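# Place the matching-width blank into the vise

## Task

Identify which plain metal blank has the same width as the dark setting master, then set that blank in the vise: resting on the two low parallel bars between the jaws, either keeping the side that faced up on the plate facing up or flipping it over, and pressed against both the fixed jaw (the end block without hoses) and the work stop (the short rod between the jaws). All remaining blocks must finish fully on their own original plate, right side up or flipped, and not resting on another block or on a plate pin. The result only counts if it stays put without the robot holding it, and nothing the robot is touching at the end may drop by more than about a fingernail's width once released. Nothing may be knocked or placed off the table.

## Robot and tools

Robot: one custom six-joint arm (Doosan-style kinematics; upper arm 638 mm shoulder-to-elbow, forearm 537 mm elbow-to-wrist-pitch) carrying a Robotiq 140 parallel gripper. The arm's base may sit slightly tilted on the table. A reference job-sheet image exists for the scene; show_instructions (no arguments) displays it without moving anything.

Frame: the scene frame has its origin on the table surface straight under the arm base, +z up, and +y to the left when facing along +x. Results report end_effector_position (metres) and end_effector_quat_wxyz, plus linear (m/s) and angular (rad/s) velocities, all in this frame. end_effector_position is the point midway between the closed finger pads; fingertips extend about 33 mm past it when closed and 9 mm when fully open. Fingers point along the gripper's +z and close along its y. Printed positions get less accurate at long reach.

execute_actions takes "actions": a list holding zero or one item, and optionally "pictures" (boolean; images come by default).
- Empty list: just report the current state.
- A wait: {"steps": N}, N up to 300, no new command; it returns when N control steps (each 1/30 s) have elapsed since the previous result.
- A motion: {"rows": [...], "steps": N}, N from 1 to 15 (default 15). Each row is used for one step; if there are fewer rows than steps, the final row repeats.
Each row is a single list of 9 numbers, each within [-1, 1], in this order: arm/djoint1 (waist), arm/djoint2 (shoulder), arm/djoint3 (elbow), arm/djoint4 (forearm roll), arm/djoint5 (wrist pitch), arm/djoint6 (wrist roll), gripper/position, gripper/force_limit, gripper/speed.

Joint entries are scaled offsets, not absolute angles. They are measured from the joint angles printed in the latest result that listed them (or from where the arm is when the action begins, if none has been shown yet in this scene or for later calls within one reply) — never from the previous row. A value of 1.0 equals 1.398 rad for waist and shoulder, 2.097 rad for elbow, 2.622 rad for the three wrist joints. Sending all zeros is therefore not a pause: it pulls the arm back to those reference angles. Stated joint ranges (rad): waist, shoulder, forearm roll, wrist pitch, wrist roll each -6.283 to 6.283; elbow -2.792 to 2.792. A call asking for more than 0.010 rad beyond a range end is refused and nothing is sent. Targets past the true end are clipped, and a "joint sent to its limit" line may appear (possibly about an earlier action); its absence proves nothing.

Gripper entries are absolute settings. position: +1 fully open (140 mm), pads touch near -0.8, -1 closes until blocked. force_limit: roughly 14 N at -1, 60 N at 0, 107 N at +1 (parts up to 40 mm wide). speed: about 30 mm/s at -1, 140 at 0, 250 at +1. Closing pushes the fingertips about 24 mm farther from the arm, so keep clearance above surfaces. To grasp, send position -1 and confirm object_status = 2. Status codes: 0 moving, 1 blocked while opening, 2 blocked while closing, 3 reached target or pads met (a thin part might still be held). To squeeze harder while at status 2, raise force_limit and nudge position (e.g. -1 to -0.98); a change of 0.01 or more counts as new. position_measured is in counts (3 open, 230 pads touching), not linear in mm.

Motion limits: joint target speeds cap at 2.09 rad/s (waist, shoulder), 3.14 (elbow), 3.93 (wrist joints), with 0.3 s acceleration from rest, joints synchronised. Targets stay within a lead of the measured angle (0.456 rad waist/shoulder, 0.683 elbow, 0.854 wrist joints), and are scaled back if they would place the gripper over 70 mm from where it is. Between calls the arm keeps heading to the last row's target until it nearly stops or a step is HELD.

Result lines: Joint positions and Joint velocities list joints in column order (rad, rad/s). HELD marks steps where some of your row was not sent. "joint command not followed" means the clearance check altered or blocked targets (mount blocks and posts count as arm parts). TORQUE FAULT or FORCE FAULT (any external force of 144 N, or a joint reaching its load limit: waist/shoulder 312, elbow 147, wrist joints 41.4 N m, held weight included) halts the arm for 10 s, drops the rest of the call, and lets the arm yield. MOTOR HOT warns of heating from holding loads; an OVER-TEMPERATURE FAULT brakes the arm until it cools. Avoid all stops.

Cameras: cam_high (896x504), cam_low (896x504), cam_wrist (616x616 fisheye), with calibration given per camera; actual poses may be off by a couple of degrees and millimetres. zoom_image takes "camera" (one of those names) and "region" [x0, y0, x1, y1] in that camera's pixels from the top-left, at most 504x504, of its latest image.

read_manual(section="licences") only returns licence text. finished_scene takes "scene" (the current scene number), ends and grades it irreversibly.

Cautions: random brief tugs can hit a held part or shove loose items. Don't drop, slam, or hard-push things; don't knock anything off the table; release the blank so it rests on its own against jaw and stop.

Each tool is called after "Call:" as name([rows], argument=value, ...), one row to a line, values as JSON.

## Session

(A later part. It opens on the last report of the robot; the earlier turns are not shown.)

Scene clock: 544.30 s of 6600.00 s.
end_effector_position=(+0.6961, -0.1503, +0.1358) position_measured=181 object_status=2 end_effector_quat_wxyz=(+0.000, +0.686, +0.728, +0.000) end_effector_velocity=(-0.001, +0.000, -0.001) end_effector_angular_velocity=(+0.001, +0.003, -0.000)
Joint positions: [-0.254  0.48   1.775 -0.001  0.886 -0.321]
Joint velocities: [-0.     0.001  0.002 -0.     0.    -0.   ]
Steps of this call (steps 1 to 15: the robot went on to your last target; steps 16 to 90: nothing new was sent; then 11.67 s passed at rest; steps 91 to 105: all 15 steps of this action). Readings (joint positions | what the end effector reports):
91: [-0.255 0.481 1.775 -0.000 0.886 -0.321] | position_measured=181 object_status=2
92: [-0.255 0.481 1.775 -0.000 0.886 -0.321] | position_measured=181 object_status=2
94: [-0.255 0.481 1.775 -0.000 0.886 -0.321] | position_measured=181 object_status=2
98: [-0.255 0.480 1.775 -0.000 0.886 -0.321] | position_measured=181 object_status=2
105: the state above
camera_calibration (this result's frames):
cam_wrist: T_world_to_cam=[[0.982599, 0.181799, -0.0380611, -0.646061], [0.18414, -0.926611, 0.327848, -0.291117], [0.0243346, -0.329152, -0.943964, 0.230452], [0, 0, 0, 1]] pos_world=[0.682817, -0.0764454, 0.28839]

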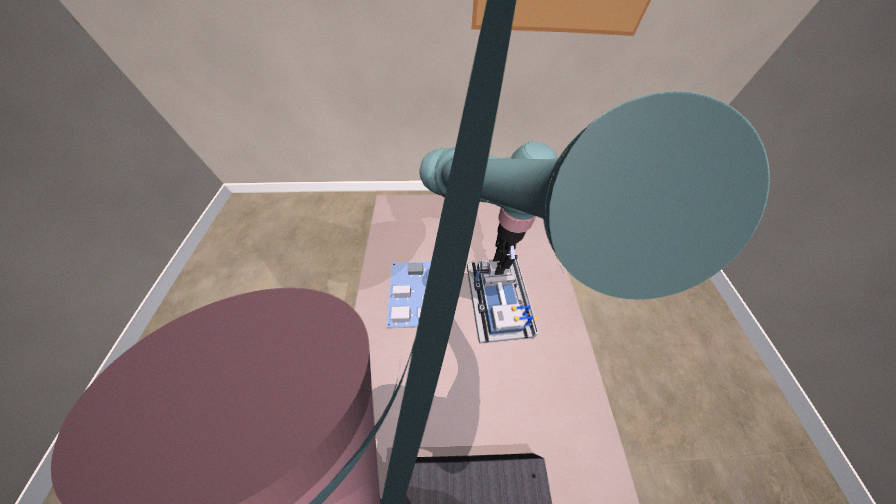

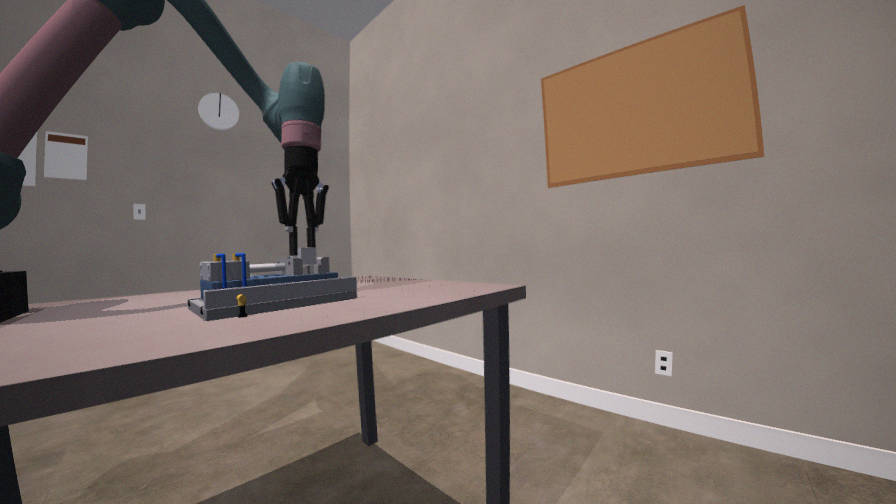

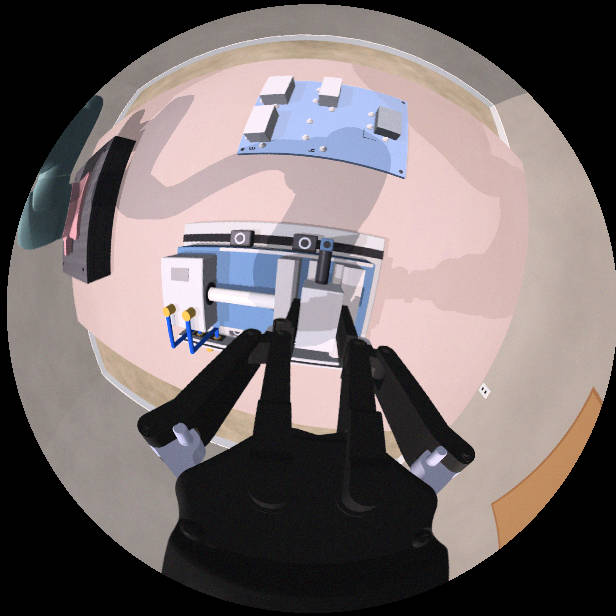

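Call:
execute_actions([
  {"rows": [[-0.00012,0.00013,-0.00014,0,0.00005,-0.00007,-0.98,0.4,-0.6],[-0.00025,0.00026,-0.00029,0,0.0001,-0.00013,-0.98,0.4,-0.6],[-0.000375,0.00038,-0.000435,0,0.000145,-0.0002,-0.98,0.4,-0.6],[-0.000375,0.00058,-0.00035,0,-0.00003,-0.0002,-0.98,0.4,-0.6],[-0.000375,0.00078,-0.00026,0,-0.00021,-0.0002,-0.98,0.4,-0.6],[-0.000375,0.00098,-0.00017,0,-0.00039,-0.0002,-0.98,0.4,-0.6],[-0.000375,0.00118,-0.00008,0,-0.00056,-0.0002,-0.98,0.4,-0.6],[-0.000375,0.00138,0.00001,0,-0.00074,-0.0002,-0.98,0.4,-0.6],[-0.000375,0.00158,0.00009,0,-0.00092,-0.0002,-0.98,0.4,-0.6],[-0.000375,0.00178,0.00018,0,-0.00109,-0.0002,-0.98,0.4,-0.6],[-0.000375,0.001974,0.000271,0,-0.00127,-0.0002,-0.98,0.4,-0.6]], "steps": 15},
])

Call:
zoom_image(camera="cam_low", region=[285, 240, 335, 280])

Call:
zoom_image(camera="cam_wrist", region=[280, 235, 370, 325])

Scene clock: 563.90 s of 6600.00 s.
end_effector_position=(+0.6965, -0.1508, +0.1336) position_measured=181 object_status=2 end_effector_quat_wxyz=(+0.000, +0.686, +0.728, +0.000) end_effector_velocity=(-0.001, +0.000, -0.000) end_effector_angular_velocity=(+0.000, -0.000, -0.001)
Joint positions: [-0.255  0.483  1.775 -0.     0.882 -0.321]
Joint velocities: [-0.    -0.001  0.002  0.    -0.001  0.   ]
Steps of this call (steps 1 to 15: the robot went on to your last target; steps 16 to 90: nothing new was sent; then 16.10 s passed at rest; steps 91 to 105: all 15 steps of this action). Readings (joint positions | what the end effector reports):
91: [-0.254 0.480 1.775 -0.001 0.886 -0.321] | position_measured=181 object_status=2
92: [-0.254 0.480 1.775 -0.001 0.886 -0.321] | position_measured=181 object_status=2
94: [-0.255 0.481 1.775 -0.001 0.886 -0.321] | position_measured=181 object_status=2
98: [-0.255 0.482 1.775 -0.000 0.885 -0.321] | position_measured=181 object_status=2
105: the state above
camera_calibration (this result's frames):
cam_wrist: T_world_to_cam=[[0.982618, 0.181725, -0.0379088, -0.646519], [0.184021, -0.926661, 0.327775, -0.290812], [0.0244361, -0.329054, -0.943995, 0.228217], [0, 0, 0, 1]] pos_world=[0.68322, -0.0768998, 0.286247]

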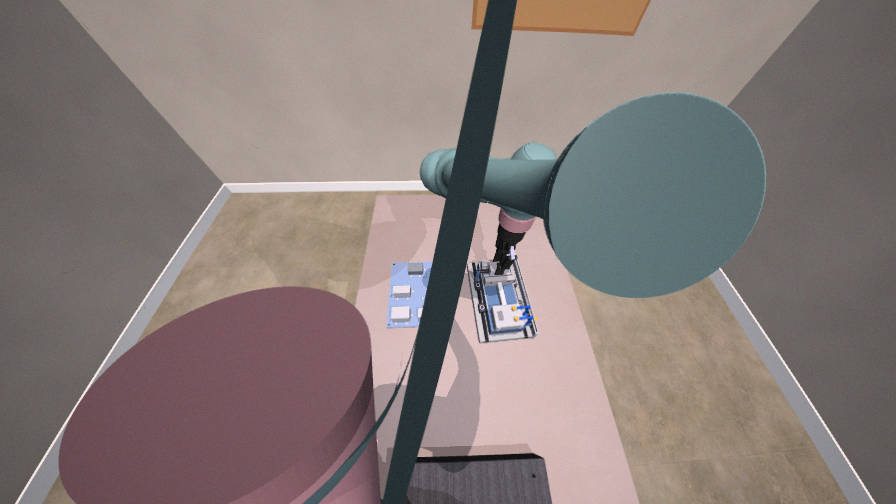

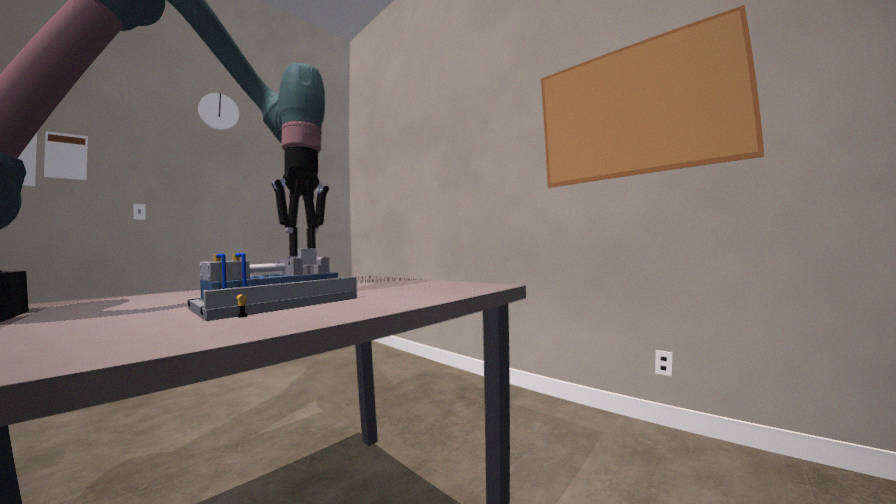

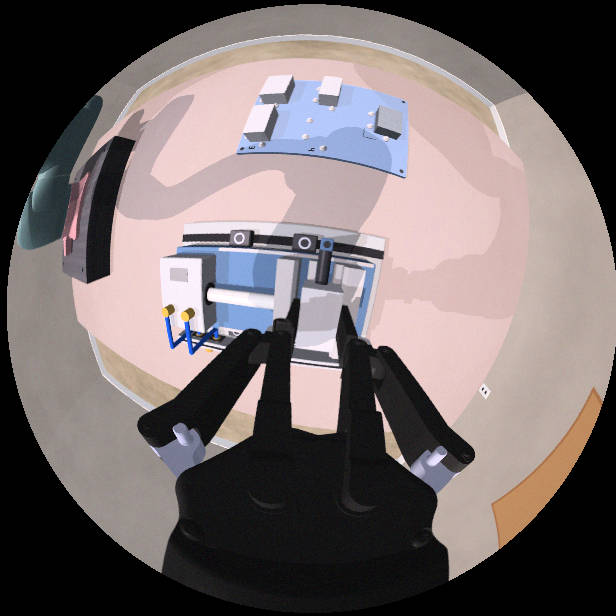

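Region (285, 240, 335, 280) of cam_low's 896x504 image, scaled by 10.080, with more detail than that image has; it fills the top 403 rows of this view, and the rest is white.

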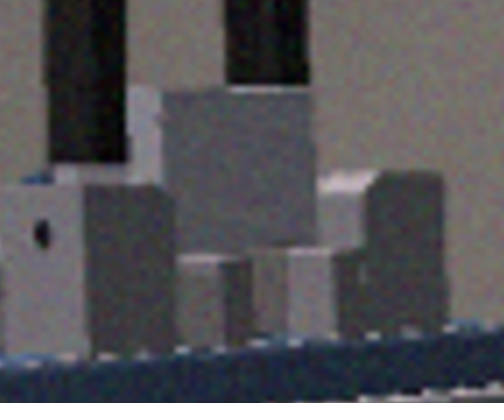

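Region (280, 235, 370, 325) of cam_wrist's 616x616 image, scaled by 5.600, with more detail than that image has.

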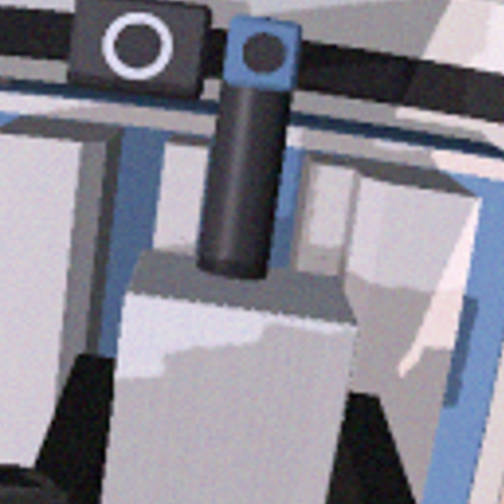

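Call:
execute_actions([
  {"rows": [[0,0.0001,0.00004,0,-0.00008,0,-0.98,0.4,-0.6],[0,0.0002,0.00008,0,-0.00016,0,-0.98,0.4,-0.6],[0,0.00028,0.00012,0,-0.00024,0,-0.98,0.4,-0.6],[0,0.000362,0.00016,0,-0.000322,0,-0.98,0.4,-0.6],[0,0.000362,0.00016,0,-0.000322,0,-0.98,0.4,-0.6],[0,0.000362,0.00016,0,-0.000322,0,-0.98,0.4,-0.6],[0,0.000362,0.00016,0,-0.000322,0,-0.15,0.4,-0.8]], "steps": 15},
], pictures=false)

Call:
execute_actions([
  {"steps": 8},
])

Call:
zoom_image(camera="cam_wrist", region=[270, 240, 380, 350])

Scene clock: 578.27 s of 6600.00 s.
end_effector_position=(+0.6965, -0.1508, +0.1331) position_measured=160 object_status=0 end_effector_quat_wxyz=(+0.000, +0.686, +0.728, +0.000) end_effector_velocity=(+0.000, +0.000, +0.001) end_effector_angular_velocity=(+0.000, +0.000, -0.001)
Joint positions: [-0.255  0.484  1.776 -0.     0.881 -0.321]
Joint velocities: [ 0.    -0.001 -0.001  0.     0.002  0.001]
Steps of this call (steps 1 to 15: the robot went on to your last target; steps 16 to 90: nothing new was sent; then 10.87 s passed at rest; steps 91 to 105: all 15 steps of this action). Readings (joint positions | what the end effector reports):
91: [-0.255 0.483 1.775 -0.001 0.882 -0.321] | position_measured=181 object_status=2
92: [-0.255 0.483 1.775 -0.001 0.882 -0.321] | position_measured=181 object_status=2
94: [-0.255 0.483 1.775 -0.001 0.882 -0.321] | position_measured=181 object_status=2
98: [-0.255 0.484 1.776 -0.001 0.881 -0.321] | position_measured=181 object_status=0
105: the state above

Scene clock: 578.53 s of 6600.00 s.
end_effector_position=(+0.6965, -0.1508, +0.1331) position_measured=148 object_status=0 end_effector_quat_wxyz=(+0.000, +0.686, +0.728, +0.000) end_effector_velocity=(+0.001, -0.000, +0.001) end_effector_angular_velocity=(-0.001, -0.002, +0.000)
Joint positions: [-0.255  0.484  1.776 -0.     0.881 -0.321]
Joint velocities: [ 0.    -0.001 -0.001 -0.     0.    -0.   ]
Steps of this call (steps 1 to 8: the robot went on to your last target). Readings (joint positions | what the end effector reports):
1: [-0.255 0.484 1.776 -0.000 0.881 -0.321] | position_measured=157 object_status=0
2: [-0.255 0.484 1.776 -0.000 0.881 -0.321] | position_measured=155 object_status=0
4: [-0.255 0.484 1.776 -0.000 0.881 -0.321] | position_measured=149 object_status=0
8: the state above
camera_calibration (this result's frames):
cam_wrist: T_world_to_cam=[[0.982621, 0.181696, -0.0379793, -0.646496], [0.184018, -0.926673, 0.327742, -0.290622], [0.0243551, -0.329036, -0.944003, 0.227768], [0, 0, 0, 1]] pos_world=[0.683193, -0.0769022, 0.28571]

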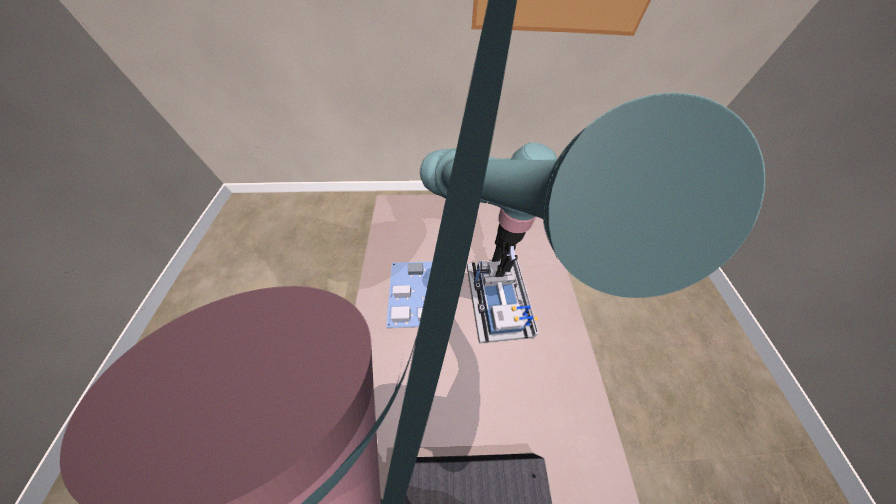

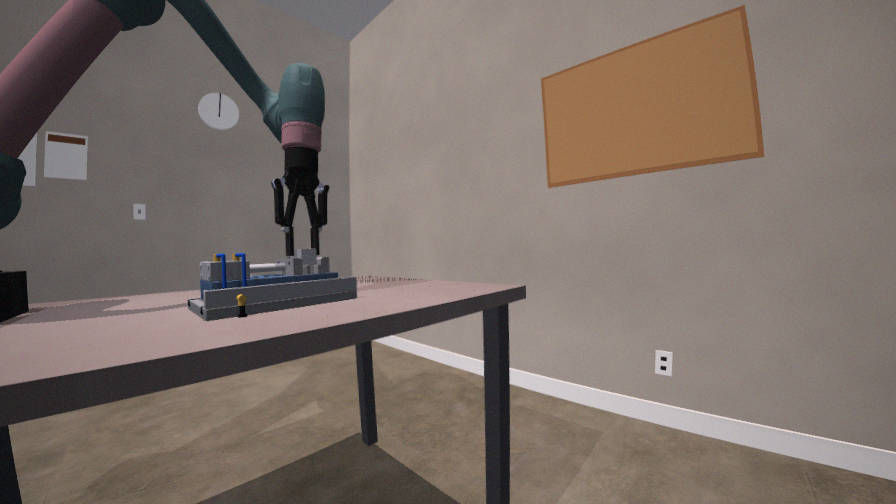

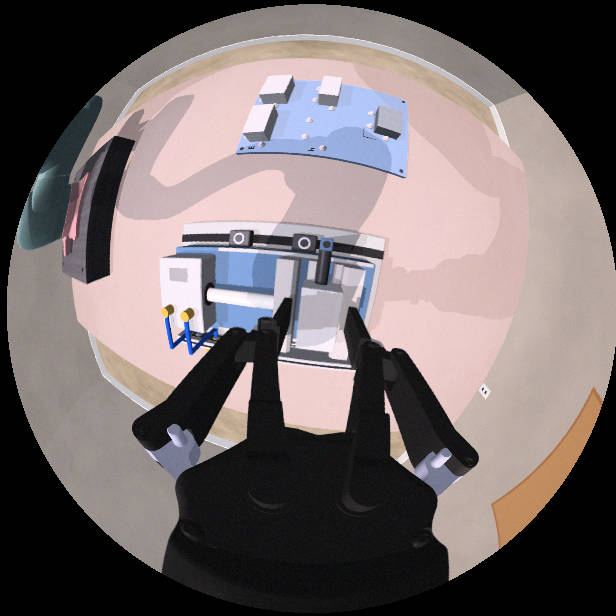

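Region (270, 240, 380, 350) of cam_wrist's 616x616 image, scaled by 4.582, with more detail than that image has.

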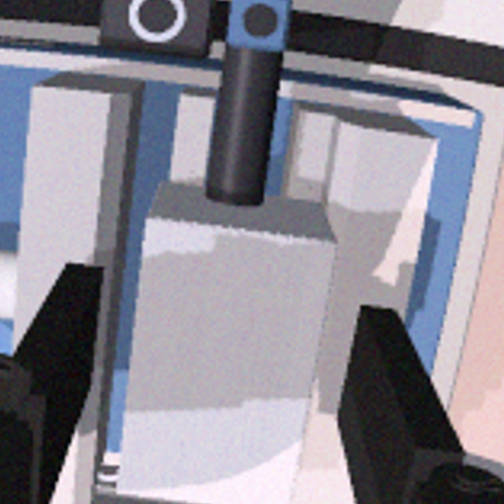

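Call:
execute_actions([
  {"rows": [[0,-0.001,-0.0004,0,0.0009,0,-0.15,0.4,-0.8],[0,-0.0035,-0.0015,0,0.0031,0,-0.15,0.4,-0.8],[0,-0.007,-0.0031,0,0.0062,0,-0.15,0.4,-0.8],[0,-0.011,-0.0049,0,0.0098,0,-0.15,0.4,-0.8],[0,-0.015,-0.0066,0,0.0133,0,-0.15,0.4,-0.8],[0,-0.0185,-0.0082,0,0.0165,0,-0.15,0.4,-0.8],[-0.001,-0.021,-0.0105,0,0.0196,-0.0005,-0.15,0.4,-0.8],[-0.004,-0.0205,-0.015,0,0.0229,-0.0021,-0.15,0.4,-0.8],[-0.009,-0.018,-0.022,0,0.0272,-0.0048,-0.15,0.4,-0.8],[-0.015,-0.0145,-0.03,0,0.0317,-0.008,-0.15,0.4,-0.8],[-0.021,-0.011,-0.038,0,0.0363,-0.0112,-0.15,0.4,-0.8],[-0.027,-0.007,-0.0465,0,0.0409,-0.0144,-0.15,0.4,-0.8],[-0.032,-0.004,-0.0535,0,0.0449,-0.0171,-0.15,0.4,-0.8],[-0.036,-0.0015,-0.059,0,0.048,-0.0192,-0.15,0.4,-0.8],[-0.03834,0,-0.06218,0,0.05011,-0.02044,-0.15,0.4,-0.8]], "steps": 15},
], pictures=false)

Call:
execute_actions([
  {"steps": 9},
])

Scene clock: 612.33 s of 6600.00 s.
end_effector_position=(+0.7198, -0.1890, +0.1843) position_measured=148 object_status=3 end_effector_quat_wxyz=(+0.000, +0.686, +0.728, +0.000) end_effector_velocity=(+0.113, -0.196, +0.098) end_effector_angular_velocity=(-0.001, -0.001, -0.003)
Joint positions: [-0.297  0.476  1.67  -0.     0.994 -0.363]
Joint velocities: [-0.206  0.126 -0.426  0.     0.299 -0.203]
Steps of this call (steps 1 to 15: the robot went on to your last target; steps 16 to 90: nothing new was sent; then 30.30 s passed at rest; steps 91 to 105: all 15 steps of this action). Readings (joint positions | what the end effector reports):
91: [-0.255 0.484 1.776 -0.000 0.881 -0.321] | position_measured=148 object_status=3
92: [-0.255 0.483 1.775 -0.000 0.883 -0.321] | position_measured=148 object_status=3
94: [-0.255 0.478 1.772 -0.000 0.891 -0.321] | position_measured=148 object_status=3
98: [-0.255 0.458 1.758 -0.000 0.924 -0.322] | position_measured=148 object_status=3
105: the state above

Scene clock: 612.63 s of 6600.00 s.
end_effector_position=(+0.7259, -0.2004, +0.1899) position_measured=148 object_status=3 end_effector_quat_wxyz=(-0.000, +0.686, +0.728, -0.000) end_effector_velocity=(-0.001, -0.001, -0.001) end_effector_angular_velocity=(+0.001, +0.002, -0.001)
Joint positions: [-0.309  0.484  1.645 -0.     1.013 -0.375]
Joint velocities: [-0.001  0.     0.002  0.    -0.    -0.001]
Steps of this call (steps 1 to 9: the robot went on to your last target). Readings (joint positions | what the end effector reports):
1: [-0.303 0.480 1.657 -0.000 1.004 -0.369] | position_measured=148 object_status=3
2: [-0.307 0.483 1.649 -0.000 1.010 -0.373] | position_measured=148 object_status=3
4: [-0.308 0.484 1.646 -0.000 1.012 -0.374] | position_measured=148 object_status=3
8: [-0.309 0.484 1.645 -0.000 1.013 -0.375] | position_measured=148 object_status=3
9: the state above
camera_calibration (this result's frames):
cam_wrist: T_world_to_cam=[[0.982591, 0.181666, -0.0388926, -0.664051], [0.184301, -0.926765, 0.327323, -0.360791], [0.0234192, -0.328792, -0.944112, 0.265087], [0, 0, 0, 1]] pos_world=[0.712776, -0.126574, 0.34254]

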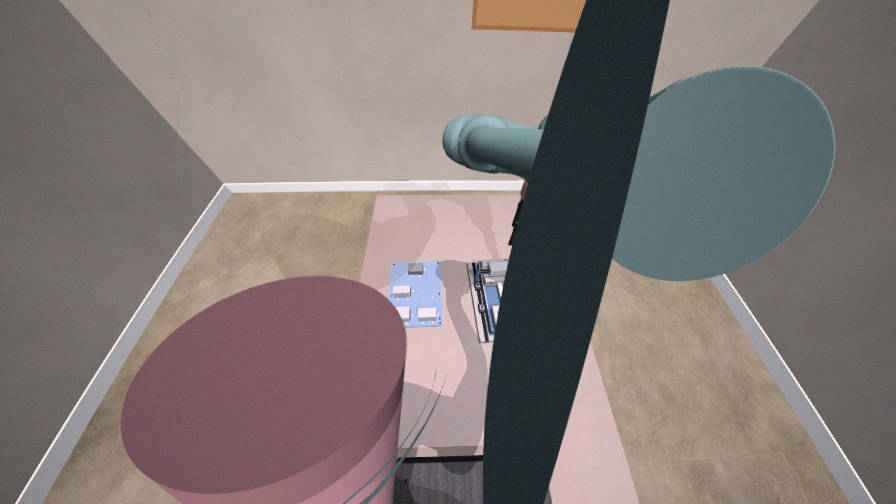

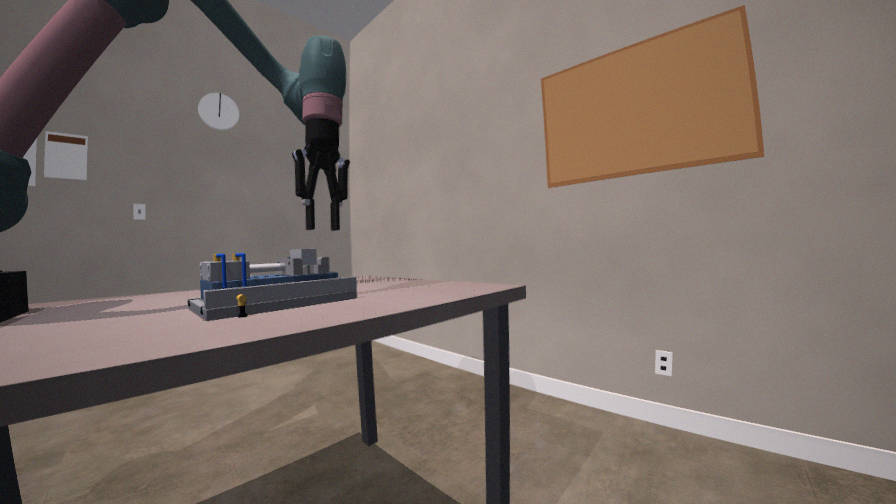

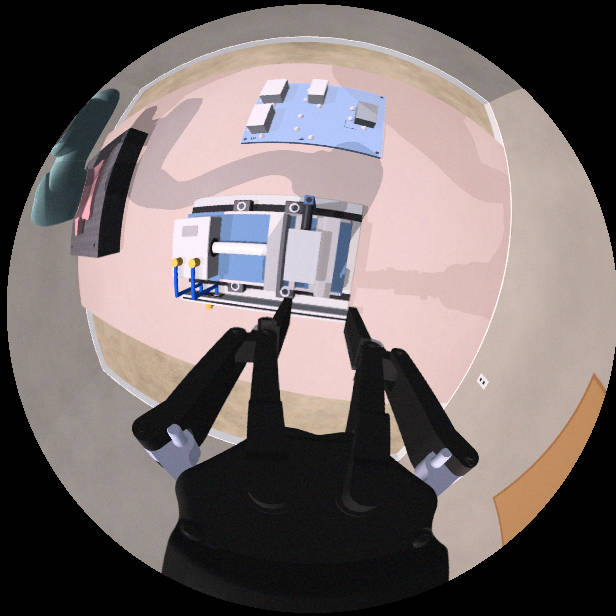

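Call:
zoom_image(camera="cam_wrist", region=[260, 200, 360, 300])

Call:
zoom_image(camera="cam_low", region=[280, 240, 340, 285])

Call:
zoom_image(camera="cam_high", region=[380, 255, 455, 335])

Region (260, 200, 360, 300) of cam_wrist's 616x616 image, scaled by 5.040, with more detail than that image has.

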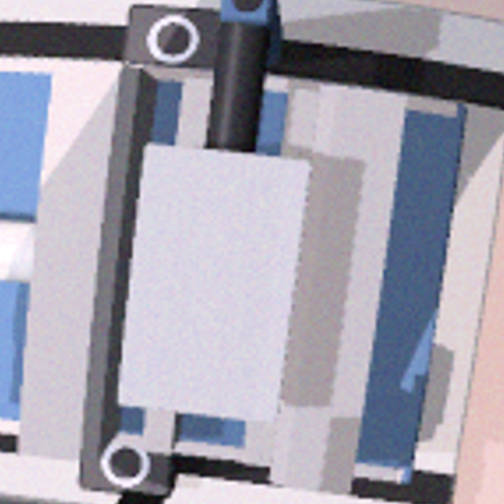

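Region (280, 240, 340, 285) of cam_low's 896x504 image, scaled by 8.400, with more detail than that image has; it fills the top 378 rows of this view, and the rest is white.

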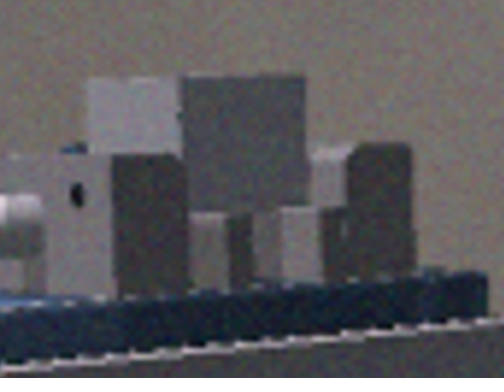

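Region (380, 255, 455, 335) of cam_high's 896x504 image, scaled by 6.300, with more detail than that image has; it fills the left 472 columns of this view, and the rest is white.

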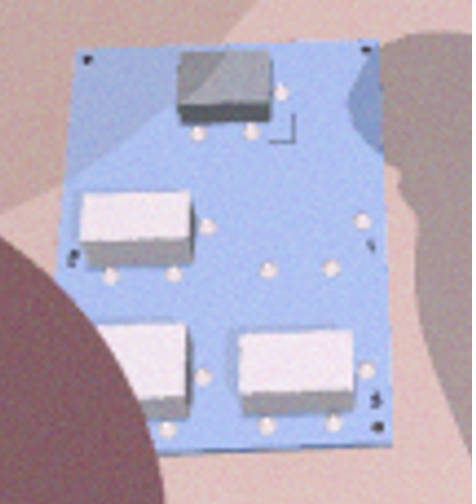

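Call:
finished_scene(scene=2)

The scene is finished: the task was done.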